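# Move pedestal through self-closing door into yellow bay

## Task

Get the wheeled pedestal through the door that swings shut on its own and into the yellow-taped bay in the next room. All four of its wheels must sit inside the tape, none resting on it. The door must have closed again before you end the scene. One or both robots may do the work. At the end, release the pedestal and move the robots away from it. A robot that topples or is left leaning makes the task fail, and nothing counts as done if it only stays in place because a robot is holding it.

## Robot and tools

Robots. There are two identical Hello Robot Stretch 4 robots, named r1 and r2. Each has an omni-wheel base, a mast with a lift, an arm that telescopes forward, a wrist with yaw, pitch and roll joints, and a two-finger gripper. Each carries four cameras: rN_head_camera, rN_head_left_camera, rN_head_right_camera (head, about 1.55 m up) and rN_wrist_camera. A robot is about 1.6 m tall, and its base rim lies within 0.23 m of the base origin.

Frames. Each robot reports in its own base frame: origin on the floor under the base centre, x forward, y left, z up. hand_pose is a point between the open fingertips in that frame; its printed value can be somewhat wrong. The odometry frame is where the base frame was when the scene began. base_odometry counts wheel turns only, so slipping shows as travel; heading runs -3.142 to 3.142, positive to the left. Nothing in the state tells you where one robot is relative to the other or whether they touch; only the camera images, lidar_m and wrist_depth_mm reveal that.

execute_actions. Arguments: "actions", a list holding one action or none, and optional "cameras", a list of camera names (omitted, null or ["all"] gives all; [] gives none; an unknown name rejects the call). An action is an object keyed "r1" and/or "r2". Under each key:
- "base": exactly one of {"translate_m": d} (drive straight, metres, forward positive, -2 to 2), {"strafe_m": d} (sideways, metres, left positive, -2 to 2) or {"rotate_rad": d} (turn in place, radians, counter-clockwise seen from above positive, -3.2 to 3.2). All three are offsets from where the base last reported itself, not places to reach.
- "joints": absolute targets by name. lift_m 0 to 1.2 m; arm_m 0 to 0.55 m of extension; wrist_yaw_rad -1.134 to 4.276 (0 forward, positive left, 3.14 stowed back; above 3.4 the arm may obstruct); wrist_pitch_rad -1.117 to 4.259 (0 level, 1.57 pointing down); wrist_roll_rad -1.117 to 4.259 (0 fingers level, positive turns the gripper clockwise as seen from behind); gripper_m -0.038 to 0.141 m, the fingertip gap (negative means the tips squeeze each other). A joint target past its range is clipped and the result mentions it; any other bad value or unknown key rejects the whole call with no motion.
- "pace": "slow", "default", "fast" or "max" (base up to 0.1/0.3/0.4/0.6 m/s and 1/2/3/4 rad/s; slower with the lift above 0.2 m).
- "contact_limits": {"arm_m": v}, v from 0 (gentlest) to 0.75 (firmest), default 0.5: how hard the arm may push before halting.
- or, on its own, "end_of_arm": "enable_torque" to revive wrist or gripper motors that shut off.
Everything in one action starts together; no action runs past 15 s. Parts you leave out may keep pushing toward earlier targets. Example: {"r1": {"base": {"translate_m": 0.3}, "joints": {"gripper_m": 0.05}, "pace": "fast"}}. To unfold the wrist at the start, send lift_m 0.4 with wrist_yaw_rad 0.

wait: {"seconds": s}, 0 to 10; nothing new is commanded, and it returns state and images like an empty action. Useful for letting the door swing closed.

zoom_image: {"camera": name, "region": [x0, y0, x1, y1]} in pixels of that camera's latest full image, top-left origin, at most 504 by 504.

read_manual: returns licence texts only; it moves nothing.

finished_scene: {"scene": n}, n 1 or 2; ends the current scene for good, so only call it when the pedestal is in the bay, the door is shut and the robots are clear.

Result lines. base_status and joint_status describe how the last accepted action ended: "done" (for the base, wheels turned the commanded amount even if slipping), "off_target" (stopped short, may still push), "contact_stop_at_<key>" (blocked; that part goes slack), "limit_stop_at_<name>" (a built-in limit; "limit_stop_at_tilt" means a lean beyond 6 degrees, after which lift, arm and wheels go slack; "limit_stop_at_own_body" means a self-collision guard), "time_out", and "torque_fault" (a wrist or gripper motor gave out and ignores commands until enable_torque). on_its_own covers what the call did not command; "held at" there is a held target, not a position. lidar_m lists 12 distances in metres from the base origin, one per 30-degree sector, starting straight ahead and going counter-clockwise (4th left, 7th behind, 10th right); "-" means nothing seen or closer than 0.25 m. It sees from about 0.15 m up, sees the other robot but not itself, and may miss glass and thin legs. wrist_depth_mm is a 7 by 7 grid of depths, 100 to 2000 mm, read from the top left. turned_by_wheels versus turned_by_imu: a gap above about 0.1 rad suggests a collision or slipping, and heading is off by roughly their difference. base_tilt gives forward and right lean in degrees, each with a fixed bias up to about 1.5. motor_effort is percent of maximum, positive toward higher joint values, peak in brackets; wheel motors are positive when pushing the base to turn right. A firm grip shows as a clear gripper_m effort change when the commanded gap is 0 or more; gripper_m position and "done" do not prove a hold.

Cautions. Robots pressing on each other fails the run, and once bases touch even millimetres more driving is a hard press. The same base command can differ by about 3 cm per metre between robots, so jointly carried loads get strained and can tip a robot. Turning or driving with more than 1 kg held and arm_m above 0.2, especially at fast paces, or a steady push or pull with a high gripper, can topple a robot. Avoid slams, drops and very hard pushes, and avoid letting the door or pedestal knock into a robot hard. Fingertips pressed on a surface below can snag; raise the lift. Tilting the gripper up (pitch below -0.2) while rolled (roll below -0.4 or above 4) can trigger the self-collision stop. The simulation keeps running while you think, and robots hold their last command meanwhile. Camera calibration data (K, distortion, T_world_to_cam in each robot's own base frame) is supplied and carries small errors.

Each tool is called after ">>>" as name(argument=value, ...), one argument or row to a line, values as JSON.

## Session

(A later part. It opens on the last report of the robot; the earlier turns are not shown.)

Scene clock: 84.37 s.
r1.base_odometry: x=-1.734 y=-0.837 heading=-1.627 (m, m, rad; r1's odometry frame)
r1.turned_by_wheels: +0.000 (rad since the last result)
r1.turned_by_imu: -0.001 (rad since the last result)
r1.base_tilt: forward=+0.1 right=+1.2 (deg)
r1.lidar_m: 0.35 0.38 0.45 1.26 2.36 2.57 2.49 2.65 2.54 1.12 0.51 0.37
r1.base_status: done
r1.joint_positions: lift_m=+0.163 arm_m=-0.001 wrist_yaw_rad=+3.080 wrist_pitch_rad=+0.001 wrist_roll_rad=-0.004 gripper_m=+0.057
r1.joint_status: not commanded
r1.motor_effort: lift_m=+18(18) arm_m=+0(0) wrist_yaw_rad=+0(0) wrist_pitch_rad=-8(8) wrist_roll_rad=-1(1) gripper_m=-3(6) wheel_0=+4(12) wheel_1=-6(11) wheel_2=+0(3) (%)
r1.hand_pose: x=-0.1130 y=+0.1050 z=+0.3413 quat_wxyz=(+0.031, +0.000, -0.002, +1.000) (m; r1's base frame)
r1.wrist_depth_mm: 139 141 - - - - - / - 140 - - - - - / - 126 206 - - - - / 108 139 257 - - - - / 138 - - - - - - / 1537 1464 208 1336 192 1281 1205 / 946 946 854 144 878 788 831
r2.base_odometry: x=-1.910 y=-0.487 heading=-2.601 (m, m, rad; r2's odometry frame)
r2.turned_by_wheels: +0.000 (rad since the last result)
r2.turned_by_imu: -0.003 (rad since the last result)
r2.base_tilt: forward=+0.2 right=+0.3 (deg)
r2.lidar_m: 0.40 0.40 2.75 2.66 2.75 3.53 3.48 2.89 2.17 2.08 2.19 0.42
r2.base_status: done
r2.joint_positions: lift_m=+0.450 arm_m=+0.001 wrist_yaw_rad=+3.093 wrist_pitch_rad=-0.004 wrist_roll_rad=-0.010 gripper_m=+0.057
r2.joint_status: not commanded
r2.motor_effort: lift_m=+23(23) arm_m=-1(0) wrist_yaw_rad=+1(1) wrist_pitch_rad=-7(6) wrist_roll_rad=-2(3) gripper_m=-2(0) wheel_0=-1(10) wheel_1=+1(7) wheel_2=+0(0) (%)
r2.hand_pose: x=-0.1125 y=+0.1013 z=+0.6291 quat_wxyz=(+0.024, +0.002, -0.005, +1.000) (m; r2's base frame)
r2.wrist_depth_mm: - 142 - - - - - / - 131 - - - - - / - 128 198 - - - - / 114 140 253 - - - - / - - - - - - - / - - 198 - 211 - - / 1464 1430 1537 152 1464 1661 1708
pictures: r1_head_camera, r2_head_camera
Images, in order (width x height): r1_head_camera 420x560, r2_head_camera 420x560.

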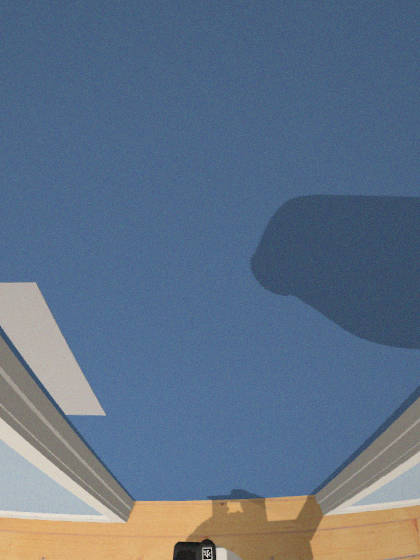

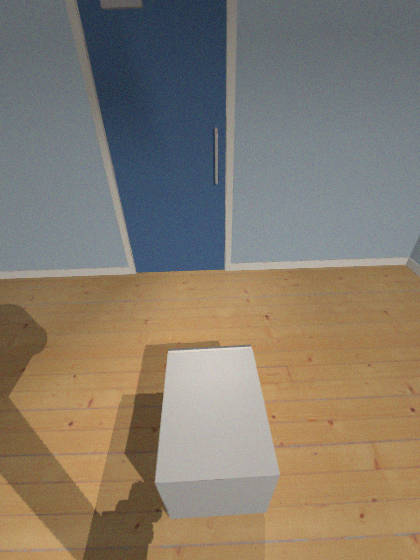

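>>> execute_actions(
  actions=[
    {"r1": {"base": {"translate_m": 0.6}, "pace": "slow"}},
  ],
  cameras=["r1_head_camera", "r1_head_right_camera", "r2_head_camera"],
)

Scene clock: 92.80 s.
r1.base_odometry: x=-1.768 y=-1.435 heading=-1.628 (m, m, rad; r1's odometry frame)
r1.turned_by_wheels: +0.000 (rad since the last result)
r1.turned_by_imu: +0.007 (rad since the last result)
r1.base_tilt: forward=+0.2 right=+1.1 (deg)
r1.lidar_m: 0.25 0.36 2.32 0.56 0.35 3.20 3.12 3.25 0.41 0.25 - -
r1.base_status: done
r1.joint_positions: lift_m=+0.163 arm_m=-0.001 wrist_yaw_rad=+3.080 wrist_pitch_rad=+0.001 wrist_roll_rad=-0.004 gripper_m=+0.057
r1.joint_status: not commanded
r1.motor_effort: lift_m=+18(18) arm_m=+0(0) wrist_yaw_rad=+0(0) wrist_pitch_rad=-8(8) wrist_roll_rad=+0(1) gripper_m=-3(3) wheel_0=+11(29) wheel_1=+4(21) wheel_2=-18(28) (%)
r1.hand_pose: x=-0.1129 y=+0.1051 z=+0.3413 quat_wxyz=(+0.031, +0.000, -0.002, +1.000) (m; r1's base frame)
r1.wrist_depth_mm: 139 140 - - - - 336 / - 140 - - - - 338 / - 126 206 - - - 343 / 108 139 258 - - - 343 / 138 - - - - - 347 / 1464 1464 208 1397 192 1255 353 / 946 931 842 144 866 788 355
r2.base_odometry: x=-1.910 y=-0.487 heading=-2.601 (m, m, rad; r2's odometry frame)
r2.turned_by_wheels: +0.000 (rad since the last result)
r2.turned_by_imu: -0.002 (rad since the last result)
r2.base_tilt: forward=+0.2 right=+0.2 (deg)
r2.lidar_m: 0.38 0.43 2.75 2.65 2.75 3.51 3.46 2.91 2.18 2.09 2.21 0.41
r2.base_status: not commanded
r2.joint_positions: lift_m=+0.450 arm_m=+0.001 wrist_yaw_rad=+3.093 wrist_pitch_rad=-0.004 wrist_roll_rad=-0.010 gripper_m=+0.057
r2.joint_status: not commanded
r2.motor_effort: lift_m=+23(23) arm_m=+0(1) wrist_yaw_rad=+1(0) wrist_pitch_rad=-6(6) wrist_roll_rad=-3(2) gripper_m=-2(2) wheel_0=-1(2) wheel_1=+0(1) wheel_2=+0(0) (%)
r2.hand_pose: x=-0.1125 y=+0.1013 z=+0.6291 quat_wxyz=(+0.024, +0.002, -0.005, +1.000) (m; r2's base frame)
r2.wrist_depth_mm: - 142 - - - - - / - 131 - - - - - / - 127 198 - - - - / 114 141 253 - - - - / - - - - - - - / - - 198 - 213 - - / 1499 1397 1499 153 1464 1576 1661
pictures: r1_head_camera, r1_head_right_camera, r2_head_camera
Images, in order (width x height): r1_head_camera 420x560, r1_head_right_camera 420x672, r2_head_camera 420x560.

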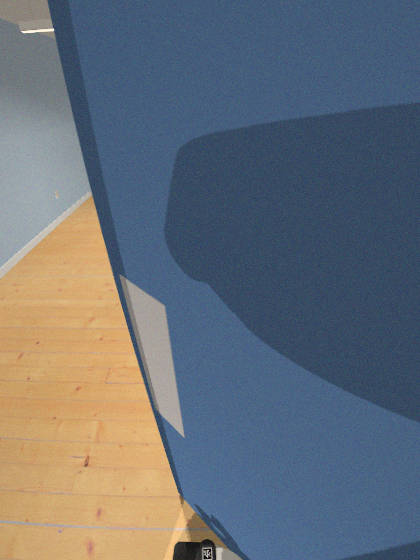

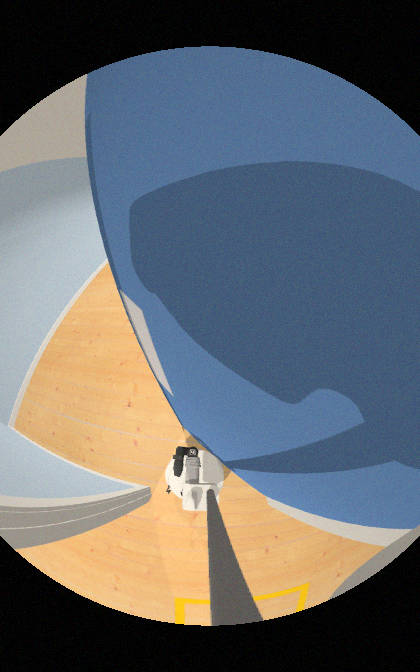

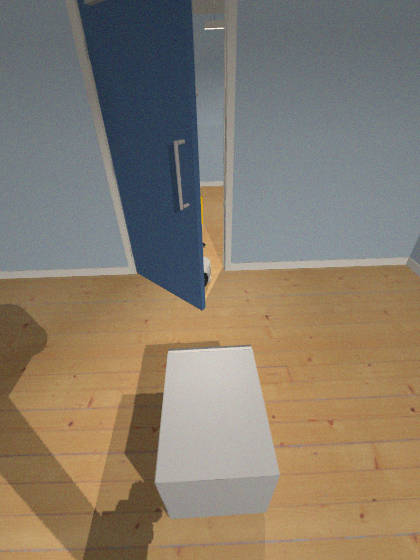

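>>> execute_actions(
  actions=[
    {"r1": {"base": {"translate_m": 0.3}, "pace": "slow"}, "r2": {"base": {"strafe_m": -0.08}}},
  ],
  cameras=[],
)

>>> execute_actions(
  actions=[
    {"r1": {"base": {"strafe_m": -0.25}, "pace": "slow"}, "r2": {"base": {"translate_m": 0.36}, "pace": "slow"}},
  ],
  cameras=["r1_head_camera", "r1_head_right_camera", "r2_head_camera"],
)

Scene clock: 105.83 s.
r1.base_odometry: x=-1.784 y=-1.734 heading=-1.628 (m, m, rad; r1's odometry frame)
r1.turned_by_wheels: +0.000 (rad since the last result)
r1.turned_by_imu: -0.003 (rad since the last result)
r1.base_tilt: forward=+0.1 right=+1.2 (deg)
r1.lidar_m: 0.29 0.97 2.32 1.63 0.62 0.54 3.43 0.78 0.29 0.25 - 0.25
r1.base_status: done
r1.joint_positions: lift_m=+0.163 arm_m=-0.001 wrist_yaw_rad=+3.080 wrist_pitch_rad=+0.001 wrist_roll_rad=-0.004 gripper_m=+0.057
r1.joint_status: not commanded
r1.motor_effort: lift_m=+18(18) arm_m=+0(0) wrist_yaw_rad=+1(1) wrist_pitch_rad=-8(8) wrist_roll_rad=-2(2) gripper_m=-2(1) wheel_0=+12(17) wheel_1=+4(7) wheel_2=-17(26) (%)
r1.hand_pose: x=-0.1129 y=+0.1051 z=+0.3413 quat_wxyz=(+0.031, +0.000, -0.002, +1.000) (m; r1's base frame)
r1.wrist_depth_mm: 139 141 - - - 580 597 / - 140 - - - 597 597 / - 126 206 - - 585 591 / 108 139 258 - - 591 591 / 138 - - - - 580 585 / 1537 1430 208 1336 192 564 591 / 946 931 854 144 866 569 580
r2.base_odometry: x=-1.951 y=-0.418 heading=-2.601 (m, m, rad; r2's odometry frame)
r2.turned_by_wheels: +0.000 (rad since the last result)
r2.turned_by_imu: -0.002 (rad since the last result)
r2.base_tilt: forward=+0.2 right=+0.4 (deg)
r2.lidar_m: 0.40 0.41 2.81 2.74 2.85 3.54 3.48 2.82 2.09 2.00 2.12 0.42
r2.base_status: done
r2.joint_positions: lift_m=+0.450 arm_m=+0.001 wrist_yaw_rad=+3.093 wrist_pitch_rad=-0.004 wrist_roll_rad=-0.010 gripper_m=+0.057
r2.joint_status: not commanded
r2.motor_effort: lift_m=+23(23) arm_m=-1(1) wrist_yaw_rad=+0(0) wrist_pitch_rad=-6(6) wrist_roll_rad=-3(3) gripper_m=-2(2) wheel_0=+0(5) wheel_1=-1(9) wheel_2=+0(1) (%)
r2.hand_pose: x=-0.1125 y=+0.1013 z=+0.6291 quat_wxyz=(+0.024, +0.002, -0.005, +1.000) (m; r2's base frame)
r2.wrist_depth_mm: - 142 - - - - - / - 130 - - - - - / - 127 198 - - - - / 114 140 253 - - - - / - - - - - - - / - - 197 - 213 - - / 1499 1397 1499 153 1464 1661 1661
pictures: none
No camera images: the call's "cameras" was empty. Leave "cameras" out to get every camera's image.

Scene clock: 110.73 s.
r1.base_odometry: x=-2.033 y=-1.720 heading=-1.628 (m, m, rad; r1's odometry frame)
r1.turned_by_wheels: +0.000 (rad since the last result)
r1.turned_by_imu: -0.001 (rad since the last result)
r1.base_tilt: forward=+0.2 right=+1.2 (deg)
r1.lidar_m: 0.83 0.84 2.56 1.65 0.73 3.50 3.44 0.33 0.25 - 0.25 0.25
r1.base_status: done
r1.joint_positions: lift_m=+0.163 arm_m=-0.001 wrist_yaw_rad=+3.080 wrist_pitch_rad=+0.001 wrist_roll_rad=-0.004 gripper_m=+0.057
r1.joint_status: not commanded
r1.motor_effort: lift_m=+18(18) arm_m=+0(0) wrist_yaw_rad=+1(1) wrist_pitch_rad=-8(8) wrist_roll_rad=-1(0) gripper_m=-4(3) wheel_0=+11(22) wheel_1=-11(16) wheel_2=+4(16) (%)
r1.hand_pose: x=-0.1129 y=+0.1051 z=+0.3413 quat_wxyz=(+0.031, +0.000, -0.002, +1.000) (m; r1's base frame)
r1.wrist_depth_mm: 139 140 - - - - 647 / - 140 - - - - 647 / - 126 206 - - - 647 / 108 139 257 - - - 661 / 138 - - - - - 661 / 508 1464 208 1336 193 1281 676 / 500 946 854 144 878 788 683
r2.base_odometry: x=-2.260 y=-0.603 heading=-2.600 (m, m, rad; r2's odometry frame)
r2.turned_by_wheels: +0.000 (rad since the last result)
r2.turned_by_imu: -0.001 (rad since the last result)
r2.base_tilt: forward=+0.1 right=+0.3 (deg)
r2.lidar_m: 0.25 0.25 0.26 2.73 2.83 3.88 3.85 2.82 2.09 2.01 2.10 0.25
r2.base_status: done
r2.joint_positions: lift_m=+0.450 arm_m=+0.001 wrist_yaw_rad=+3.093 wrist_pitch_rad=-0.004 wrist_roll_rad=-0.010 gripper_m=+0.057
r2.joint_status: not commanded
r2.motor_effort: lift_m=+22(23) arm_m=+0(1) wrist_yaw_rad=+1(1) wrist_pitch_rad=-6(6) wrist_roll_rad=-3(3) gripper_m=+0(1) wheel_0=+8(12) wheel_1=+6(10) wheel_2=-10(15) (%)
r2.hand_pose: x=-0.1125 y=+0.1013 z=+0.6292 quat_wxyz=(+0.024, +0.002, -0.005, +1.000) (m; r2's base frame)
r2.wrist_depth_mm: - 143 - - - - - / - 130 - - - - - / - 127 198 - - - - / 114 140 252 - - - - / - - - - - - - / - - 196 - 212 - - / 1499 1397 1537 152 1499 1618 1661
pictures: r1_head_camera, r1_head_right_camera, r2_head_camera
Images, in order (width x height): r1_head_camera 420x560, r1_head_right_camera 420x672, r2_head_camera 420x560.

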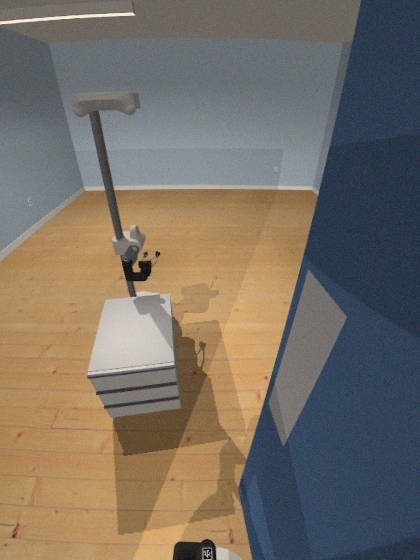

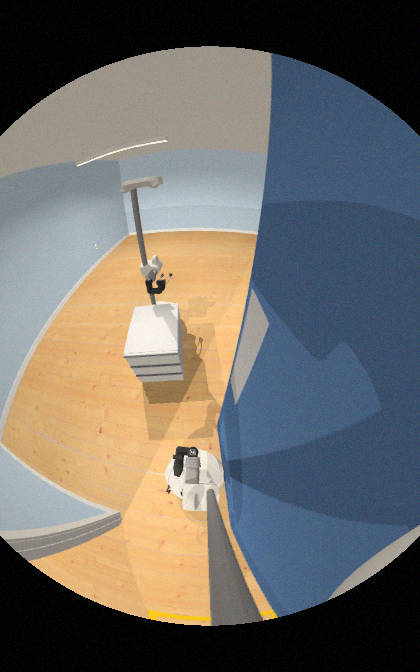

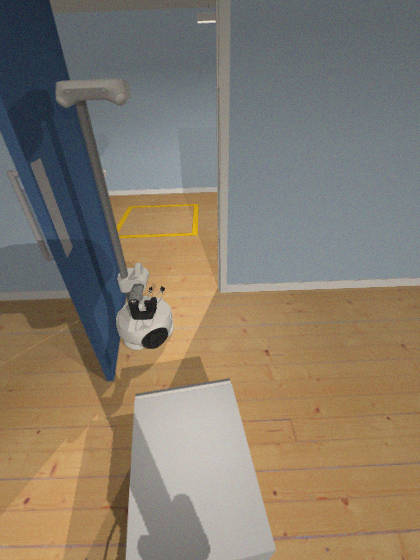

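>>> execute_actions(
  actions=[
    {"r1": {"base": {"translate_m": 0.24}, "pace": "slow"}, "r2": {"base": {"translate_m": -0.05}}},
  ],
  cameras=[],
)

>>> execute_actions(
  actions=[
    {"r1": {"base": {"translate_m": 0.12}, "pace": "slow"}, "r2": {"base": {"rotate_rad": 0.101}}},
  ],
  cameras=[],
)

>>> execute_actions(
  actions=[
    {"r1": {"base": {"translate_m": 0.11}, "pace": "slow"}, "r2": {"base": {"strafe_m": 0.024}}},
  ],
  cameras=["r1_head_right_camera", "r2_head_camera"],
)

Scene clock: 127.20 s.
r1.base_odometry: x=-2.047 y=-1.959 heading=-1.627 (m, m, rad; r1's odometry frame)
r1.turned_by_wheels: +0.000 (rad since the last result)
r1.turned_by_imu: -0.001 (rad since the last result)
r1.base_tilt: forward=+0.2 right=+1.3 (deg)
r1.lidar_m: 0.60 0.59 0.76 2.49 0.95 0.91 3.70 0.31 0.25 - 0.25 0.25
r1.base_status: done
r1.joint_positions: lift_m=+0.163 arm_m=-0.001 wrist_yaw_rad=+3.080 wrist_pitch_rad=+0.001 wrist_roll_rad=-0.004 gripper_m=+0.057
r1.joint_status: not commanded
r1.motor_effort: lift_m=+18(18) arm_m=+0(0) wrist_yaw_rad=+1(0) wrist_pitch_rad=-8(8) wrist_roll_rad=-1(3) gripper_m=-3(5) wheel_0=+11(15) wheel_1=+4(13) wheel_2=-10(17) (%)
r1.hand_pose: x=-0.1129 y=+0.1051 z=+0.3413 quat_wxyz=(+0.031, +0.000, -0.002, +1.000) (m; r1's base frame)
r1.wrist_depth_mm: 138 141 - - - 904 842 / - 140 - - - 904 820 / - 126 206 - - 946 820 / 108 139 258 - - - 842 / 138 732 - - - 1808 842 / 480 788 208 1336 191 917 831 / 473 723 854 144 854 788 820
r2.base_odometry: x=-2.217 y=-0.578 heading=-2.600 (m, m, rad; r2's odometry frame)
r2.turned_by_wheels: +0.000 (rad since the last result)
r2.turned_by_imu: -0.002 (rad since the last result)
r2.base_tilt: forward=+0.0 right=+0.4 (deg)
r2.lidar_m: 0.25 0.25 2.82 2.72 2.84 3.87 3.83 2.80 2.09 2.02 2.11 0.27
r2.base_status: done
r2.joint_positions: lift_m=+0.450 arm_m=+0.001 wrist_yaw_rad=+3.093 wrist_pitch_rad=-0.004 wrist_roll_rad=-0.010 gripper_m=+0.057
r2.joint_status: not commanded
r2.motor_effort: lift_m=+22(22) arm_m=-1(0) wrist_yaw_rad=+0(0) wrist_pitch_rad=-6(6) wrist_roll_rad=-3(2) gripper_m=-1(0) wheel_0=+1(7) wheel_1=-1(7) wheel_2=-1(9) (%)
r2.hand_pose: x=-0.1125 y=+0.1013 z=+0.6292 quat_wxyz=(+0.024, +0.002, -0.005, +1.000) (m; r2's base frame)
r2.wrist_depth_mm: - 143 - - - - - / - 131 - - - - - / - 127 198 - - - - / 114 141 253 - - - - / - - - - - - - / - - 198 - 214 - - / 1537 1430 1537 152 1464 1661 1618
pictures: none
No camera images: the call's "cameras" was empty. Leave "cameras" out to get every camera's image.

Scene clock: 129.67 s.
r1.base_odometry: x=-2.053 y=-2.078 heading=-1.627 (m, m, rad; r1's odometry frame)
r1.turned_by_wheels: +0.000 (rad since the last result)
r1.turned_by_imu: +0.000 (rad since the last result)
r1.base_tilt: forward=+0.2 right=+1.3 (deg)
r1.lidar_m: 0.56 0.47 0.62 2.47 1.13 0.97 3.83 0.30 0.25 2.27 2.34 3.27
r1.base_status: done
r1.joint_positions: lift_m=+0.163 arm_m=-0.001 wrist_yaw_rad=+3.080 wrist_pitch_rad=+0.001 wrist_roll_rad=-0.004 gripper_m=+0.057
r1.joint_status: not commanded
r1.motor_effort: lift_m=+18(18) arm_m=+0(0) wrist_yaw_rad=+1(1) wrist_pitch_rad=-8(8) wrist_roll_rad=-1(2) gripper_m=-4(1) wheel_0=+8(14) wheel_1=+5(8) wheel_2=-9(14) (%)
r1.hand_pose: x=-0.1129 y=+0.1051 z=+0.3413 quat_wxyz=(+0.031, +0.000, -0.002, +1.000) (m; r1's base frame)
r1.wrist_depth_mm: 139 141 - - - 976 976 / - 140 - - - 946 960 / - 126 206 - - 960 976 / 108 139 257 - - 960 946 / 138 723 - - - 960 946 / 473 768 209 1336 191 960 931 / 466 707 831 144 878 788 820
r2.base_odometry: x=-2.217 y=-0.578 heading=-2.500 (m, m, rad; r2's odometry frame)
r2.turned_by_wheels: +0.101 (rad since the last result)
r2.turned_by_imu: +0.098 (rad since the last result)
r2.base_tilt: forward=+0.1 right=+0.4 (deg)
r2.lidar_m: 0.25 0.26 2.77 2.71 2.93 3.77 3.75 2.60 2.04 2.02 2.19 0.26
r2.base_status: done
r2.joint_positions: lift_m=+0.450 arm_m=+0.001 wrist_yaw_rad=+3.093 wrist_pitch_rad=-0.004 wrist_roll_rad=-0.010 gripper_m=+0.057
r2.joint_status: not commanded
r2.motor_effort: lift_m=+22(22) arm_m=+0(0) wrist_yaw_rad=+1(1) wrist_pitch_rad=-6(7) wrist_roll_rad=-3(3) gripper_m=+0(0) wheel_0=-2(6) wheel_1=+1(4) wheel_2=+0(4) (%)
r2.hand_pose: x=-0.1125 y=+0.1013 z=+0.6292 quat_wxyz=(+0.024, +0.002, -0.005, +1.000) (m; r2's base frame)
r2.wrist_depth_mm: - 142 - - - - - / - 130 - - - - - / - 127 197 - - - - / 114 141 251 - - - - / - - - - - - - / - - 197 - 212 - - / 1537 1430 1576 152 1499 1576 1708
pictures: none
No camera images: the call's "cameras" was empty. Leave "cameras" out to get every camera's image.

Scene clock: 132.03 s.
r1.base_odometry: x=-2.059 y=-2.188 heading=-1.627 (m, m, rad; r1's odometry frame)
r1.turned_by_wheels: +0.000 (rad since the last result)
r1.turned_by_imu: -0.001 (rad since the last result)
r1.base_tilt: forward=+0.2 right=+1.1 (deg)
r1.lidar_m: 0.64 0.37 0.46 2.48 1.29 1.07 3.96 0.29 0.25 2.25 2.34 3.26
r1.base_status: done
r1.joint_positions: lift_m=+0.163 arm_m=-0.001 wrist_yaw_rad=+3.080 wrist_pitch_rad=+0.001 wrist_roll_rad=-0.004 gripper_m=+0.057
r1.joint_status: not commanded
r1.motor_effort: lift_m=+18(18) arm_m=+0(0) wrist_yaw_rad=+1(1) wrist_pitch_rad=-8(8) wrist_roll_rad=-2(1) gripper_m=-1(5) wheel_0=+7(7) wheel_1=+3(7) wheel_2=-8(16) (%)
r1.hand_pose: x=-0.1129 y=+0.1051 z=+0.3413 quat_wxyz=(+0.031, +0.000, -0.002, +1.000) (m; r1's base frame)
r1.wrist_depth_mm: 139 141 - - - 1078 1098 / - 140 - - - 1078 1078 / - 127 206 - - 1060 1078 / 108 139 258 - - 1078 1060 / 138 699 - - - 1078 1060 / 455 759 208 1366 191 1042 1060 / 455 683 854 144 866 798 820
r2.base_odometry: x=-2.202 y=-0.597 heading=-2.500 (m, m, rad; r2's odometry frame)
r2.turned_by_wheels: +0.000 (rad since the last result)
r2.turned_by_imu: -0.001 (rad since the last result)
r2.base_tilt: forward=+0.2 right=+0.3 (deg)
r2.lidar_m: 0.25 0.25 2.75 2.68 2.92 3.76 3.74 2.59 2.08 2.04 2.22 0.26
r2.base_status: done
r2.joint_positions: lift_m=+0.450 arm_m=+0.001 wrist_yaw_rad=+3.093 wrist_pitch_rad=-0.004 wrist_roll_rad=-0.010 gripper_m=+0.057
r2.joint_status: not commanded
r2.motor_effort: lift_m=+22(22) arm_m=+0(0) wrist_yaw_rad=+1(1) wrist_pitch_rad=-6(6) wrist_roll_rad=-3(3) gripper_m=-3(2) wheel_0=+1(8) wheel_1=-1(5) wheel_2=+0(1) (%)
r2.hand_pose: x=-0.1125 y=+0.1013 z=+0.6292 quat_wxyz=(+0.024, +0.002, -0.005, +1.000) (m; r2's base frame)
r2.wrist_depth_mm: - 143 - - - - - / - 131 - - - - - / - 127 198 - - - - / 114 140 252 - - - - / - - - - - - - / - - 197 - 213 - - / 1499 1366 1618 153 1430 1661 1661
pictures: r1_head_right_camera, r2_head_camera
Images, in order (width x height): r1_head_right_camera 420x672, r2_head_camera 420x560.

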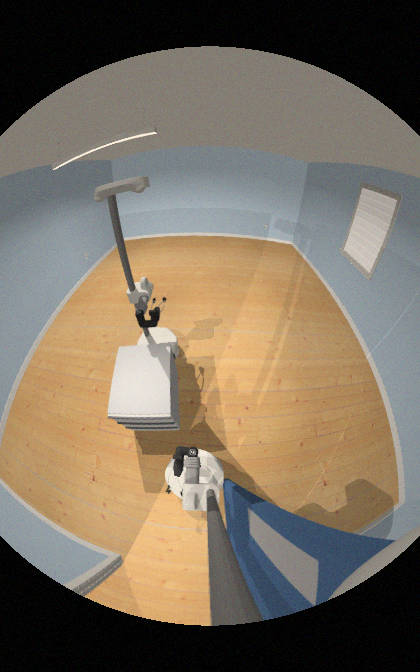

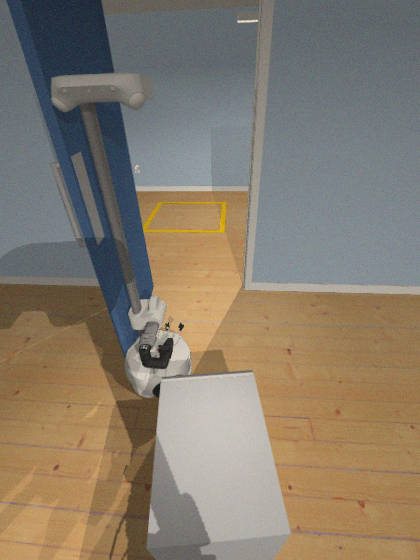

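>>> execute_actions(
  actions=[
    {"r1": {"base": {"translate_m": 0.13}, "pace": "slow"}},
  ],
  cameras=[],
)

>>> execute_actions(
  actions=[
    {"r1": {"base": {"strafe_m": -0.14}, "pace": "slow"}},
  ],
  cameras=["r1_head_right_camera", "r2_head_camera", "r2_head_left_camera"],
)

Scene clock: 138.83 s.
r1.base_odometry: x=-2.066 y=-2.318 heading=-1.627 (m, m, rad; r1's odometry frame)
r1.turned_by_wheels: +0.000 (rad since the last result)
r1.turned_by_imu: -0.001 (rad since the last result)
r1.base_tilt: forward=+0.2 right=+1.2 (deg)
r1.lidar_m: 0.76 0.25 0.32 2.48 1.46 1.19 0.81 0.25 0.33 2.26 2.33 3.26
r1.base_status: done
r1.joint_positions: lift_m=+0.163 arm_m=-0.001 wrist_yaw_rad=+3.080 wrist_pitch_rad=+0.001 wrist_roll_rad=-0.004 gripper_m=+0.057
r1.joint_status: not commanded
r1.motor_effort: lift_m=+18(18) arm_m=+0(0) wrist_yaw_rad=+1(1) wrist_pitch_rad=-8(7) wrist_roll_rad=+0(1) gripper_m=-4(3) wheel_0=+5(11) wheel_1=-7(7) wheel_2=+3(15) (%)
r1.hand_pose: x=-0.1130 y=+0.1051 z=+0.3413 quat_wxyz=(+0.031, +0.000, -0.002, +1.000) (m; r1's base frame)
r1.wrist_depth_mm: 139 141 - - - 1182 1182 / - 140 - - - 1182 1182 / - 127 206 - - 1205 1205 / 108 139 257 - - 1182 1205 / 138 492 - - - 1182 1205 / 285 549 209 1336 192 1160 1160 / 285 480 854 144 878 788 831
r2.base_odometry: x=-2.202 y=-0.597 heading=-2.500 (m, m, rad; r2's odometry frame)
r2.turned_by_wheels: +0.000 (rad since the last result)
r2.turned_by_imu: -0.001 (rad since the last result)
r2.base_tilt: forward=+0.2 right=+0.2 (deg)
r2.lidar_m: 0.25 0.27 2.74 2.70 2.92 3.78 3.76 2.61 2.07 2.04 2.23 0.25
r2.base_status: not commanded
r2.joint_positions: lift_m=+0.450 arm_m=+0.001 wrist_yaw_rad=+3.093 wrist_pitch_rad=-0.004 wrist_roll_rad=-0.010 gripper_m=+0.057
r2.joint_status: not commanded
r2.motor_effort: lift_m=+22(22) arm_m=-1(1) wrist_yaw_rad=+0(1) wrist_pitch_rad=-7(7) wrist_roll_rad=-3(3) gripper_m=-2(4) wheel_0=+2(2) wheel_1=-1(2) wheel_2=+0(0) (%)
r2.hand_pose: x=-0.1125 y=+0.1013 z=+0.6292 quat_wxyz=(+0.024, +0.002, -0.005, +1.000) (m; r2's base frame)
r2.wrist_depth_mm: - 142 - - - - - / - 130 - - - - - / - 127 197 - - - - / 114 141 252 - - - - / - - - - - - - / - - 197 - 213 - - / 1499 1430 1576 152 1430 1661 1708
pictures: none
No camera images: the call's "cameras" was empty. Leave "cameras" out to get every camera's image.

Scene clock: 140.67 s.
r1.base_odometry: x=-2.121 y=-2.324 heading=-1.650 (m, m, rad; r1's odometry frame)
r1.turned_by_wheels: -0.024 (rad since the last result)
r1.turned_by_imu: -0.048 (rad since the last result)
r1.base_tilt: forward=+0.1 right=+1.2 (deg)
r1.lidar_m: 4.70 0.27 0.28 0.57 1.55 1.23 0.25 0.25 1.50 2.21 2.27 3.03
r1.base_status: strafe_m contact_stop (by the wheels' count: -0.054 of -0.140)
r1.joint_positions: lift_m=+0.163 arm_m=-0.001 wrist_yaw_rad=+3.080 wrist_pitch_rad=+0.001 wrist_roll_rad=-0.004 gripper_m=+0.057
r1.joint_status: not commanded
r1.on_its_own: the wheels are slack since a contact_stop
r1.motor_effort: lift_m=+20(20) arm_m=+0(0) wrist_yaw_rad=+1(1) wrist_pitch_rad=-8(8) wrist_roll_rad=-3(1) gripper_m=-6(4) wheel_0=+0(12) wheel_1=+0(38) wheel_2=+0(32) (%)
r1.hand_pose: x=-0.1130 y=+0.1051 z=+0.3412 quat_wxyz=(+0.031, +0.000, -0.002, +1.000) (m; r1's base frame)
r1.wrist_depth_mm: 139 141 - - - 1281 1308 / - 140 - - - 1255 1255 / - 126 206 - - 1255 1255 / 108 140 257 - - 1229 1255 / 138 1138 - - - 1255 1255 / 1118 1138 208 1308 192 1229 1229 / 960 931 798 144 866 788 842
r2.base_odometry: x=-2.202 y=-0.597 heading=-2.500 (m, m, rad; r2's odometry frame)
r2.turned_by_wheels: +0.000 (rad since the last result)
r2.turned_by_imu: +0.000 (rad since the last result)
r2.base_tilt: forward=+0.2 right=+0.3 (deg)
r2.lidar_m: 0.25 0.27 2.74 2.70 2.90 3.78 3.75 2.61 2.07 2.03 2.20 0.27
r2.base_status: not commanded
r2.joint_positions: lift_m=+0.450 arm_m=+0.001 wrist_yaw_rad=+3.093 wrist_pitch_rad=-0.004 wrist_roll_rad=-0.010 gripper_m=+0.057
r2.joint_status: not commanded
r2.motor_effort: lift_m=+22(22) arm_m=-1(1) wrist_yaw_rad=+1(1) wrist_pitch_rad=-6(6) wrist_roll_rad=-3(3) gripper_m=+0(1) wheel_0=+2(1) wheel_1=-1(1) wheel_2=+0(0) (%)
r2.hand_pose: x=-0.1125 y=+0.1013 z=+0.6292 quat_wxyz=(+0.024, +0.002, -0.005, +1.000) (m; r2's base frame)
r2.wrist_depth_mm: - 142 - - - - - / - 130 - - - - - / - 127 197 - - - - / 114 140 252 - - - - / - - - - - - - / - - 197 - 212 - - / 1537 1430 1537 153 1464 1661 1618
pictures: r1_head_right_camera, r2_head_camera, r2_head_left_camera
Images, in order (width x height): r1_head_right_camera 420x672, r2_head_camera 420x560, r2_head_left_camera 420x672.

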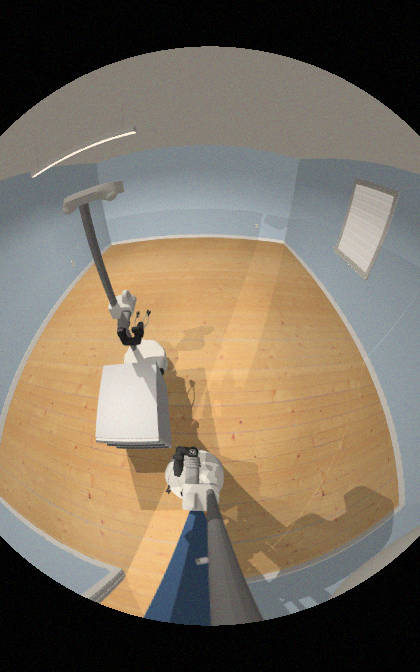

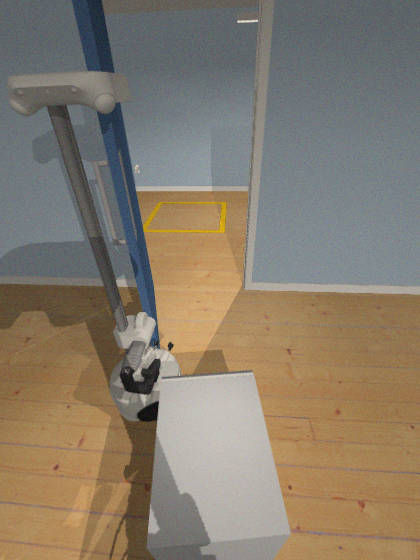

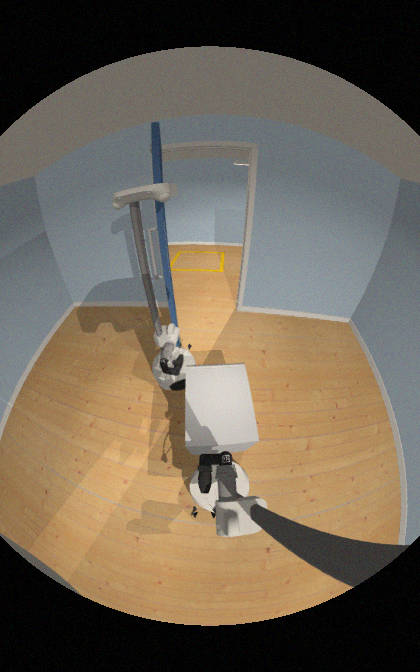

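>>> execute_actions(
  actions=[
    {"r1": {"base": {"strafe_m": -0.2}}, "r2": {"base": {"translate_m": 0.6}}},
  ],
  cameras=["r1_head_right_camera", "r2_head_camera", "r2_head_left_camera"],
)

Scene clock: 147.27 s.
r1.base_odometry: x=-2.320 y=-2.308 heading=-1.651 (m, m, rad; r1's odometry frame)
r1.turned_by_wheels: +0.000 (rad since the last result)
r1.turned_by_imu: -0.002 (rad since the last result)
r1.base_tilt: forward=+0.1 right=+1.2 (deg)
r1.lidar_m: 4.71 0.59 0.38 0.34 0.36 0.48 1.04 1.09 1.49 1.99 2.08 2.77
r1.base_status: done
r1.joint_positions: lift_m=+0.163 arm_m=-0.001 wrist_yaw_rad=+3.080 wrist_pitch_rad=+0.001 wrist_roll_rad=-0.004 gripper_m=+0.057
r1.joint_status: not commanded
r1.motor_effort: lift_m=+20(20) arm_m=+0(0) wrist_yaw_rad=+1(0) wrist_pitch_rad=-7(7) wrist_roll_rad=-3(1) gripper_m=-3(3) wheel_0=+2(10) wheel_1=-4(13) wheel_2=+0(1) (%)
r1.hand_pose: x=-0.1130 y=+0.1051 z=+0.3412 quat_wxyz=(+0.031, +0.000, -0.002, +1.000) (m; r1's base frame)
r1.wrist_depth_mm: 139 140 1160 1229 1229 1255 1281 / - 140 1182 1205 1229 1229 1229 / - 126 206 1205 1229 452 338 / 108 139 257 1182 1182 452 343 / 138 1138 1160 1182 1229 462 343 / 1138 1160 208 1182 192 439 345 / 946 946 854 144 866 410 349
r2.base_odometry: x=-2.683 y=-0.956 heading=-2.499 (m, m, rad; r2's odometry frame)
r2.turned_by_wheels: +0.000 (rad since the last result)
r2.turned_by_imu: +0.023 (rad since the last result)
r2.base_tilt: forward=+0.1 right=+0.2 (deg)
r2.lidar_m: 0.25 0.25 0.51 2.61 2.85 4.35 - 2.68 2.15 2.13 0.27 0.25
r2.base_status: done
r2.joint_positions: lift_m=+0.450 arm_m=+0.001 wrist_yaw_rad=+3.093 wrist_pitch_rad=-0.004 wrist_roll_rad=-0.010 gripper_m=+0.057
r2.joint_status: not commanded
r2.motor_effort: lift_m=+21(22) arm_m=-1(0) wrist_yaw_rad=+1(2) wrist_pitch_rad=-6(7) wrist_roll_rad=-3(3) gripper_m=-1(4) wheel_0=+3(26) wheel_1=+3(19) wheel_2=-4(25) (%)
r2.hand_pose: x=-0.1125 y=+0.1013 z=+0.6292 quat_wxyz=(+0.024, +0.002, -0.005, +1.000) (m; r2's base frame)
r2.wrist_depth_mm: - 142 - - - - - / - 131 - - - - - / - 128 198 - - - - / 114 140 253 - - - - / - - - - - - - / - - 198 - 213 - - / 1499 1397 1499 152 1499 1661 1661
pictures: r1_head_right_camera, r2_head_camera, r2_head_left_camera
Images, in order (width x height): r1_head_right_camera 420x672, r2_head_camera 420x560, r2_head_left_camera 420x672.

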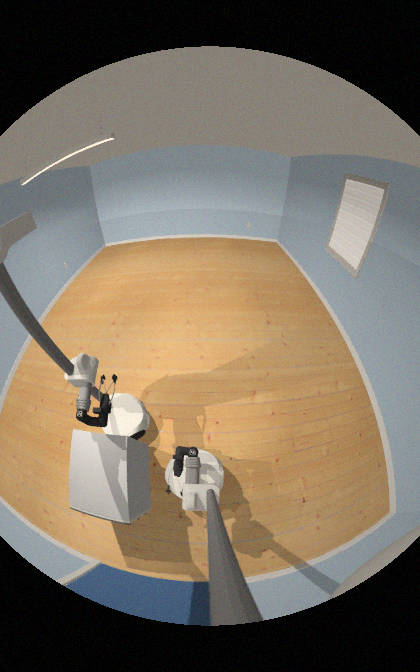

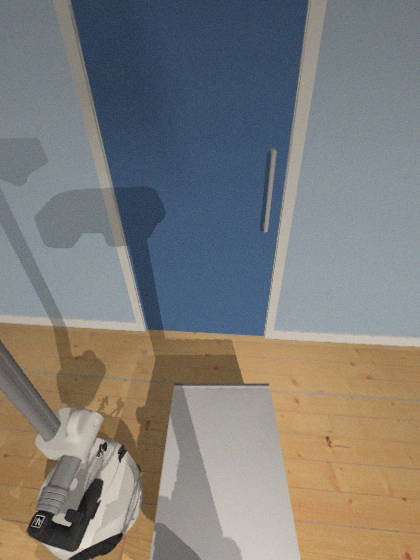

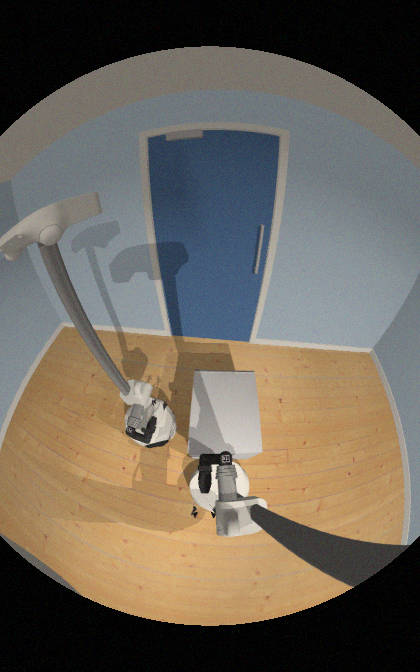

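>>> execute_actions(
  actions=[
    {"r1": {"base": {"translate_m": -0.62}, "joints": {"lift_m": 0.45}}, "r2": {"base": {"translate_m": -0.1}}},
  ],
  cameras=[],
)

>>> execute_actions(
  actions=[
    {"r1": {"base": {"strafe_m": 0.54}}, "r2": {"base": {"strafe_m": -1.0}}},
  ],
  cameras=[],
)

>>> execute_actions(
  actions=[
    {"r1": {"base": {"rotate_rad": 0.1}}, "r2": {"base": {"rotate_rad": -0.13}}},
  ],
  cameras=["r1_head_camera", "r2_head_camera", "r2_head_left_camera"],
)

Scene clock: 175.90 s.
r1.base_odometry: x=-2.270 y=-1.691 heading=-1.651 (m, m, rad; r1's odometry frame)
r1.turned_by_wheels: -0.001 (rad since the last result)
r1.turned_by_imu: +0.000 (rad since the last result)
r1.base_tilt: forward=+0.1 right=+1.1 (deg)
r1.lidar_m: 5.31 0.47 0.43 1.94 0.65 0.46 0.43 0.43 0.63 1.67 2.08 2.82
r1.base_status: done
r1.joint_positions: lift_m=+0.450 arm_m=-0.001 wrist_yaw_rad=+3.080 wrist_pitch_rad=+0.001 wrist_roll_rad=-0.004 gripper_m=+0.057
r1.joint_status: all done
r1.motor_effort: lift_m=+23(32) arm_m=+0(0) wrist_yaw_rad=+0(1) wrist_pitch_rad=-8(8) wrist_roll_rad=-2(0) gripper_m=+0(3) wheel_0=-4(8) wheel_1=-7(10) wheel_2=+3(13) (%)
r1.hand_pose: x=-0.1130 y=+0.1051 z=+0.6276 quat_wxyz=(+0.031, +0.000, -0.002, +1.000) (m; r1's base frame)
r1.wrist_depth_mm: 139 141 569 585 591 609 621 / - 140 580 591 591 603 621 / - 126 206 585 597 609 615 / 108 139 257 574 591 609 615 / 138 539 569 580 591 603 621 / 539 549 208 580 191 603 609 / 539 539 564 144 591 591 621
r2.base_odometry: x=-2.602 y=-0.896 heading=-2.499 (m, m, rad; r2's odometry frame)
r2.turned_by_wheels: +0.000 (rad since the last result)
r2.turned_by_imu: -0.001 (rad since the last result)
r2.base_tilt: forward=+0.2 right=+0.3 (deg)
r2.lidar_m: 0.30 0.33 2.66 2.61 2.88 4.25 - 2.65 2.12 2.12 2.02 0.30
r2.base_status: done
r2.joint_positions: lift_m=+0.450 arm_m=+0.001 wrist_yaw_rad=+3.093 wrist_pitch_rad=-0.004 wrist_roll_rad=-0.010 gripper_m=+0.057
r2.joint_status: not commanded
r2.motor_effort: lift_m=+21(21) arm_m=-1(0) wrist_yaw_rad=+1(1) wrist_pitch_rad=-6(6) wrist_roll_rad=-3(3) gripper_m=-1(0) wheel_0=+0(5) wheel_1=+0(5) wheel_2=-2(6) (%)
r2.hand_pose: x=-0.1125 y=+0.1013 z=+0.6292 quat_wxyz=(+0.024, +0.002, -0.005, +1.000) (m; r2's base frame)
r2.wrist_depth_mm: - 143 - - - - - / - 131 - - - - - / - 127 198 - - - - / 114 140 253 - - - - / - - - - - - - / - - 198 - 212 - - / 1537 1464 1537 152 1464 1661 1708
pictures: none
No camera images: the call's "cameras" was empty. Leave "cameras" out to get every camera's image.

Scene clock: 180.57 s.
r1.base_odometry: x=-1.732 y=-1.734 heading=-1.651 (m, m, rad; r1's odometry frame)
r1.turned_by_wheels: +0.000 (rad since the last result)
r1.turned_by_imu: +0.002 (rad since the last result)
r1.base_tilt: forward=+0.1 right=+1.2 (deg)
r1.lidar_m: 0.25 0.26 1.17 1.97 0.67 0.42 0.45 0.47 0.66 1.70 2.64 0.27
r1.base_status: done
r1.joint_positions: lift_m=+0.450 arm_m=-0.001 wrist_yaw_rad=+3.080 wrist_pitch_rad=+0.001 wrist_roll_rad=-0.004 gripper_m=+0.057
r1.joint_status: not commanded
r1.motor_effort: lift_m=+23(23) arm_m=+0(0) wrist_yaw_rad=+0(0) wrist_pitch_rad=-8(8) wrist_roll_rad=+0(0) gripper_m=-2(0) wheel_0=-3(15) wheel_1=+4(14) wheel_2=+0(2) (%)
r1.hand_pose: x=-0.1130 y=+0.1051 z=+0.6276 quat_wxyz=(+0.031, +0.000, -0.002, +1.000) (m; r1's base frame)
r1.wrist_depth_mm: 139 140 591 591 597 615 634 / - 140 585 591 603 615 634 / - 126 206 585 603 615 621 / 108 140 258 591 597 609 627 / 138 564 580 585 597 615 621 / 559 569 208 591 192 603 621 / 559 569 574 144 591 609 627
r2.base_odometry: x=-3.201 y=-0.095 heading=-2.500 (m, m, rad; r2's odometry frame)
r2.turned_by_wheels: +0.000 (rad since the last result)
r2.turned_by_imu: -0.002 (rad since the last result)
r2.base_tilt: forward=+0.1 right=+0.2 (deg)
r2.lidar_m: 1.44 1.02 0.80 3.59 3.97 4.39 2.94 1.43 1.16 1.12 1.23 1.47
r2.base_status: done
r2.joint_positions: lift_m=+0.450 arm_m=+0.001 wrist_yaw_rad=+3.093 wrist_pitch_rad=-0.004 wrist_roll_rad=-0.010 gripper_m=+0.057
r2.joint_status: not commanded
r2.motor_effort: lift_m=+21(21) arm_m=-1(0) wrist_yaw_rad=+1(1) wrist_pitch_rad=-6(7) wrist_roll_rad=-2(3) gripper_m=-2(1) wheel_0=-1(8) wheel_1=+0(8) wheel_2=-1(1) (%)
r2.hand_pose: x=-0.1125 y=+0.1013 z=+0.6292 quat_wxyz=(+0.024, +0.002, -0.005, +1.000) (m; r2's base frame)
r2.wrist_depth_mm: - 142 - - - - - / - 131 - - - - - / - 127 198 - - - - / 114 140 252 - - - - / 1397 - - - - - - / 1499 1921 197 - 212 - - / 1464 1430 1499 152 1499 1576 1618
pictures: none
No camera images: the call's "cameras" was empty. Leave "cameras" out to get every camera's image.

Scene clock: 181.37 s.
r1.base_odometry: x=-1.732 y=-1.734 heading=-1.553 (m, m, rad; r1's odometry frame)
r1.turned_by_wheels: +0.099 (rad since the last result)
r1.turned_by_imu: +0.099 (rad since the last result)
r1.base_tilt: forward=+0.2 right=+1.2 (deg)
r1.lidar_m: 0.25 0.26 1.20 1.42 0.59 0.41 0.44 0.49 0.74 2.56 2.73 0.26
r1.base_status: done
r1.joint_positions: lift_m=+0.450 arm_m=-0.001 wrist_yaw_rad=+3.080 wrist_pitch_rad=+0.001 wrist_roll_rad=-0.004 gripper_m=+0.057
r1.joint_status: not commanded
r1.motor_effort: lift_m=+23(23) arm_m=+0(0) wrist_yaw_rad=+1(0) wrist_pitch_rad=-7(8) wrist_roll_rad=-1(1) gripper_m=+0(3) wheel_0=-6(8) wheel_1=-6(12) wheel_2=-4(9) (%)
r1.hand_pose: x=-0.1130 y=+0.1051 z=+0.6276 quat_wxyz=(+0.031, +0.000, -0.002, +1.000) (m; r1's base frame)
r1.wrist_depth_mm: 139 141 585 585 585 580 569 / - 140 580 585 580 574 574 / - 126 206 580 574 580 574 / 108 139 257 585 574 569 569 / 138 591 585 585 574 569 569 / 580 585 208 580 192 569 569 / 585 585 580 144 574 559 574
r2.base_odometry: x=-3.201 y=-0.095 heading=-2.629 (m, m, rad; r2's odometry frame)
r2.turned_by_wheels: -0.130 (rad since the last result)
r2.turned_by_imu: -0.128 (rad since the last result)
r2.base_tilt: forward=+0.1 right=+0.5 (deg)
r2.lidar_m: 1.44 1.21 0.81 0.81 3.78 4.53 - 1.60 1.19 1.12 1.18 1.50
r2.base_status: done
r2.joint_positions: lift_m=+0.450 arm_m=+0.001 wrist_yaw_rad=+3.093 wrist_pitch_rad=-0.004 wrist_roll_rad=-0.010 gripper_m=+0.057
r2.joint_status: not commanded
r2.motor_effort: lift_m=+21(21) arm_m=-1(1) wrist_yaw_rad=+1(0) wrist_pitch_rad=-5(6) wrist_roll_rad=-3(2) gripper_m=-1(3) wheel_0=+0(2) wheel_1=+2(6) wheel_2=+0(5) (%)
r2.hand_pose: x=-0.1125 y=+0.1013 z=+0.6292 quat_wxyz=(+0.024, +0.002, -0.005, +1.000) (m; r2's base frame)
r2.wrist_depth_mm: - 142 - - - - - / - 130 - - - - - / - 127 198 - - - - / 114 140 253 - - - - / 1708 - - - - - - / 1863 - 197 - 213 - - / 1499 1430 1576 152 1464 1661 1708
pictures: r1_head_camera, r2_head_camera, r2_head_left_camera
Images, in order (width x height): r1_head_camera 420x560, r2_head_camera 420x560, r2_head_left_camera 420x672.

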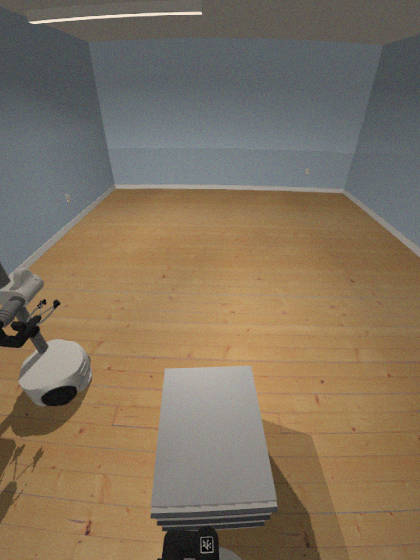

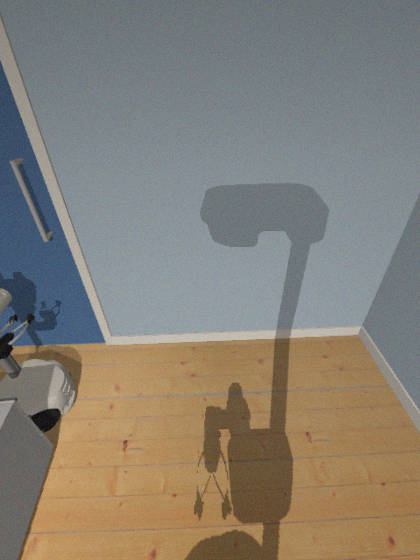

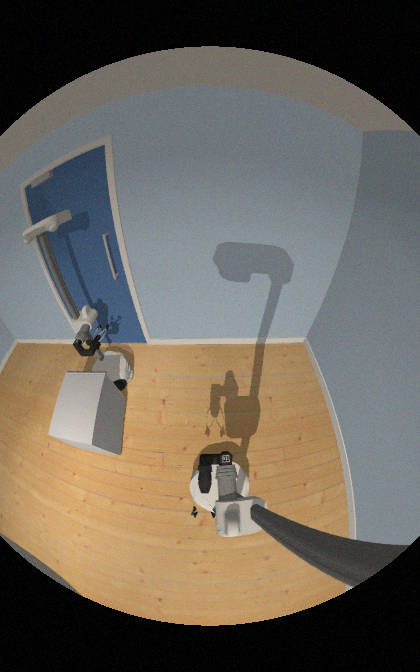

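>>> execute_actions(
  actions=[
    {"r1": {"base": {"translate_m": 0.95}}, "r2": {"base": {"translate_m": 1.12}}},
  ],
  cameras=["r1_head_camera", "r2_head_left_camera"],
)

Scene clock: 187.63 s.
r1.base_odometry: x=-1.714 y=-2.683 heading=-1.552 (m, m, rad; r1's odometry frame)
r1.turned_by_wheels: +0.000 (rad since the last result)
r1.turned_by_imu: -0.002 (rad since the last result)
r1.base_tilt: forward=+0.2 right=+1.2 (deg)
r1.lidar_m: 0.25 0.26 2.12 2.08 1.20 1.23 1.39 1.50 2.19 2.64 0.25 0.25
r1.base_status: done
r1.joint_positions: lift_m=+0.450 arm_m=-0.001 wrist_yaw_rad=+3.080 wrist_pitch_rad=+0.001 wrist_roll_rad=-0.004 gripper_m=+0.057
r1.joint_status: not commanded
r1.motor_effort: lift_m=+22(23) arm_m=+0(0) wrist_yaw_rad=+1(3) wrist_pitch_rad=-7(8) wrist_roll_rad=-1(2) gripper_m=-3(3) wheel_0=+6(26) wheel_1=+7(25) wheel_2=-8(34) (%)
r1.hand_pose: x=-0.1129 y=+0.1051 z=+0.6277 quat_wxyz=(+0.031, +0.000, -0.002, +1.000) (m; r1's base frame)
r1.wrist_depth_mm: 139 141 1499 1537 1499 1499 1499 / - 140 1537 1464 1499 1499 1499 / - 126 206 1499 1499 1537 1499 / 108 139 257 1499 1464 1499 1281 / 138 1499 1537 1464 1464 1464 1430 / 1537 1499 208 1499 191 1499 1464 / 1464 1464 1430 144 1499 1255 1060
r2.base_odometry: x=-4.177 y=-0.644 heading=-2.629 (m, m, rad; r2's odometry frame)
r2.turned_by_wheels: +0.000 (rad since the last result)
r2.turned_by_imu: -0.006 (rad since the last result)
r2.base_tilt: forward=+0.2 right=+0.5 (deg)
r2.lidar_m: 0.33 0.34 0.51 1.40 1.24 1.21 - 1.63 1.20 1.15 0.47 0.33
r2.base_status: done
r2.joint_positions: lift_m=+0.450 arm_m=+0.001 wrist_yaw_rad=+3.093 wrist_pitch_rad=-0.004 wrist_roll_rad=-0.010 gripper_m=+0.057
r2.joint_status: not commanded
r2.motor_effort: lift_m=+21(21) arm_m=-1(1) wrist_yaw_rad=+1(1) wrist_pitch_rad=-6(7) wrist_roll_rad=-3(2) gripper_m=-2(3) wheel_0=+0(5) wheel_1=+1(7) wheel_2=+1(11) (%)
r2.hand_pose: x=-0.1125 y=+0.1013 z=+0.6292 quat_wxyz=(+0.024, +0.002, -0.005, +1.000) (m; r2's base frame)
r2.wrist_depth_mm: - 142 - - - - - / - 131 - - - - - / - 127 198 - - - - / 114 140 253 - - - 1118 / 1708 - - - - 1708 1430 / 1808 - 197 - 212 1464 1430 / 1537 1397 1537 152 1464 1229 1138
pictures: r1_head_camera, r2_head_left_camera
Images, in order (width x height): r1_head_camera 420x560, r2_head_left_camera 420x672.

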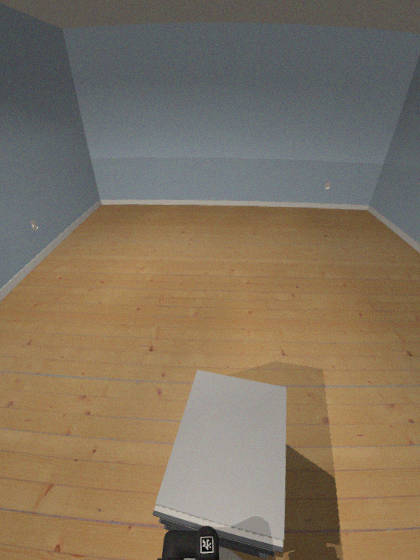

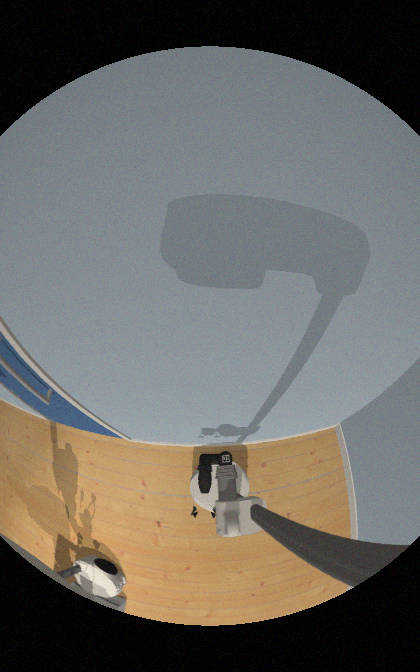

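>>> execute_actions(
  actions=[
    {"r1": {"base": {"translate_m": -0.42}, "joints": {"lift_m": 0.8}}},
  ],
  cameras=[],
)

>>> execute_actions(
  actions=[
    {"r1": {"base": {"rotate_rad": 3.08}, "joints": {"wrist_yaw_rad": 0.0, "gripper_m": 0.12}}},
  ],
  cameras=["r1_head_camera", "r1_wrist_camera"],
)

Scene clock: 193.33 s.
r1.base_odometry: x=-1.722 y=-2.264 heading=-1.553 (m, m, rad; r1's odometry frame)
r1.turned_by_wheels: -0.001 (rad since the last result)
r1.turned_by_imu: -0.001 (rad since the last result)
r1.base_tilt: forward=+0.1 right=+1.2 (deg)
r1.lidar_m: 0.59 2.81 2.16 2.11 0.95 0.99 0.92 1.03 1.52 2.60 2.77 0.59
r1.base_status: done
r1.joint_positions: lift_m=+0.800 arm_m=-0.001 wrist_yaw_rad=+3.080 wrist_pitch_rad=+0.001 wrist_roll_rad=-0.004 gripper_m=+0.057
r1.joint_status: all done
r1.motor_effort: lift_m=+24(26) arm_m=+0(0) wrist_yaw_rad=+1(1) wrist_pitch_rad=-8(7) wrist_roll_rad=-3(2) gripper_m=-4(2) wheel_0=-5(8) wheel_1=-7(14) wheel_2=+3(13) (%)
r1.hand_pose: x=-0.1129 y=+0.1051 z=+0.9776 quat_wxyz=(+0.031, +0.000, -0.002, +1.000) (m; r1's base frame)
r1.wrist_depth_mm: 139 141 1098 1118 1118 1078 1060 / - 140 1118 1098 1078 1078 1078 / - 126 206 1098 1098 1118 1060 / 108 139 258 1098 1098 1078 1078 / 138 1098 1098 1118 1060 1098 1098 / 1118 1118 208 1078 192 1078 1078 / 1098 1098 1118 144 1078 1060 1078
r2.base_odometry: x=-4.177 y=-0.644 heading=-2.629 (m, m, rad; r2's odometry frame)
r2.turned_by_wheels: +0.000 (rad since the last result)
r2.turned_by_imu: -0.002 (rad since the last result)
r2.base_tilt: forward=+0.3 right=+0.3 (deg)
r2.lidar_m: 0.33 0.34 0.50 1.41 0.96 1.54 - 1.63 1.20 1.15 0.49 0.35
r2.base_status: not commanded
r2.joint_positions: lift_m=+0.450 arm_m=+0.001 wrist_yaw_rad=+3.093 wrist_pitch_rad=-0.004 wrist_roll_rad=-0.010 gripper_m=+0.057
r2.joint_status: not commanded
r2.motor_effort: lift_m=+21(21) arm_m=-1(1) wrist_yaw_rad=+1(1) wrist_pitch_rad=-7(6) wrist_roll_rad=-3(3) gripper_m=-1(0) wheel_0=+0(0) wheel_1=+1(1) wheel_2=+1(0) (%)
r2.hand_pose: x=-0.1125 y=+0.1013 z=+0.6292 quat_wxyz=(+0.024, +0.002, -0.005, +1.000) (m; r2's base frame)
r2.wrist_depth_mm: - 142 - - - - - / - 130 - - - - - / - 127 197 - - - - / 114 141 253 - - - - / 1708 - - - - 1661 - / 1808 - 198 - 213 1430 - / 1499 1397 1537 152 1464 1430 1464
pictures: none
No camera images: the call's "cameras" was empty. Leave "cameras" out to get every camera's image.

Scene clock: 196.17 s.
r1.base_odometry: x=-1.722 y=-2.264 heading=+1.526 (m, m, rad; r1's odometry frame)
r1.turned_by_wheels: +3.079 (rad since the last result)
r1.turned_by_imu: +3.084 (rad since the last result)
r1.base_tilt: forward=+0.2 right=+1.2 (deg)
r1.lidar_m: 0.92 1.02 1.45 2.59 2.73 0.59 0.59 0.68 2.22 2.13 0.96 1.00
r1.base_status: done
r1.joint_positions: lift_m=+0.800 arm_m=-0.001 wrist_yaw_rad=+0.000 wrist_pitch_rad=+0.001 wrist_roll_rad=-0.004 gripper_m=+0.120
r1.joint_status: all done
r1.motor_effort: lift_m=+24(24) arm_m=+0(0) wrist_yaw_rad=-1(5) wrist_pitch_rad=-8(8) wrist_roll_rad=-3(0) gripper_m=-2(6) wheel_0=-4(7) wheel_1=-7(12) wheel_2=-5(13) (%)
r1.hand_pose: x=+0.4581 y=-0.0873 z=+0.9776 quat_wxyz=(+1.000, -0.002, +0.000, +0.000) (m; r1's base frame)
r1.wrist_depth_mm: 778 778 778 759 750 759 750 / 788 778 759 768 750 759 750 / 778 768 778 768 759 750 750 / 788 788 778 768 741 759 732 / 778 759 759 759 759 759 741 / 768 768 199 768 741 750 741 / 788 768 768 142 741 741 741
r2.base_odometry: x=-4.177 y=-0.644 heading=-2.629 (m, m, rad; r2's odometry frame)
r2.turned_by_wheels: +0.000 (rad since the last result)
r2.turned_by_imu: -0.001 (rad since the last result)
r2.base_tilt: forward=+0.1 right=+0.3 (deg)
r2.lidar_m: 0.33 0.35 0.51 0.84 0.86 1.51 - 1.61 1.21 1.14 0.44 0.34
r2.base_status: not commanded
r2.joint_positions: lift_m=+0.450 arm_m=+0.001 wrist_yaw_rad=+3.093 wrist_pitch_rad=-0.004 wrist_roll_rad=-0.010 gripper_m=+0.057
r2.joint_status: not commanded
r2.motor_effort: lift_m=+21(21) arm_m=-1(1) wrist_yaw_rad=+1(1) wrist_pitch_rad=-7(6) wrist_roll_rad=-3(2) gripper_m=-2(3) wheel_0=-1(0) wheel_1=+1(1) wheel_2=+0(1) (%)
r2.hand_pose: x=-0.1125 y=+0.1013 z=+0.6292 quat_wxyz=(+0.024, +0.002, -0.005, +1.000) (m; r2's base frame)
r2.wrist_depth_mm: - 142 - - - - - / - 131 - - - - - / - 127 198 - - - - / 114 141 252 - - - - / 1708 - - - - 1661 - / 1808 - 197 - 213 1499 1397 / 1537 1397 1537 153 1430 1430 1397
pictures: r1_head_camera, r1_wrist_camera
camera_calibration (this result's frames):
r1_wrist_camera: T_world_to_cam=[[0.00413598, -0.999162, -0.0407192, -0.0463308], [0.010302, 0.04076, -0.999116, 1.03358], [0.999938, 0.00371283, 0.0104619, -0.243789], [0, 0, 0, 1]] pos_world=[0.233318, -0.0875154, 1.03333]
Images, in order (width x height): r1_head_camera 420x560, r1_wrist_camera 616x392.

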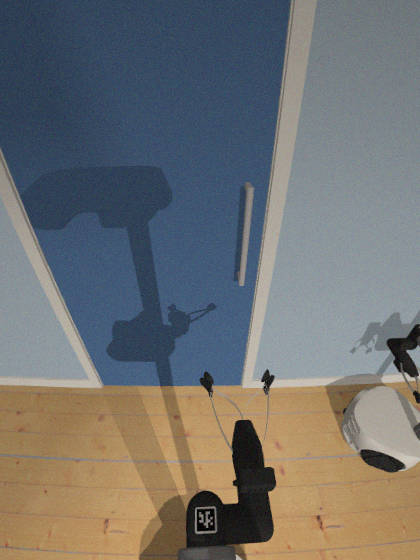

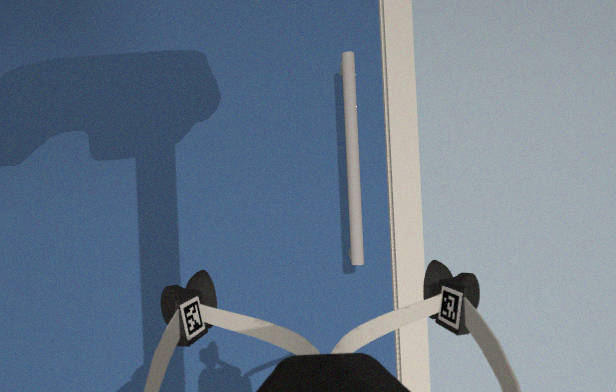

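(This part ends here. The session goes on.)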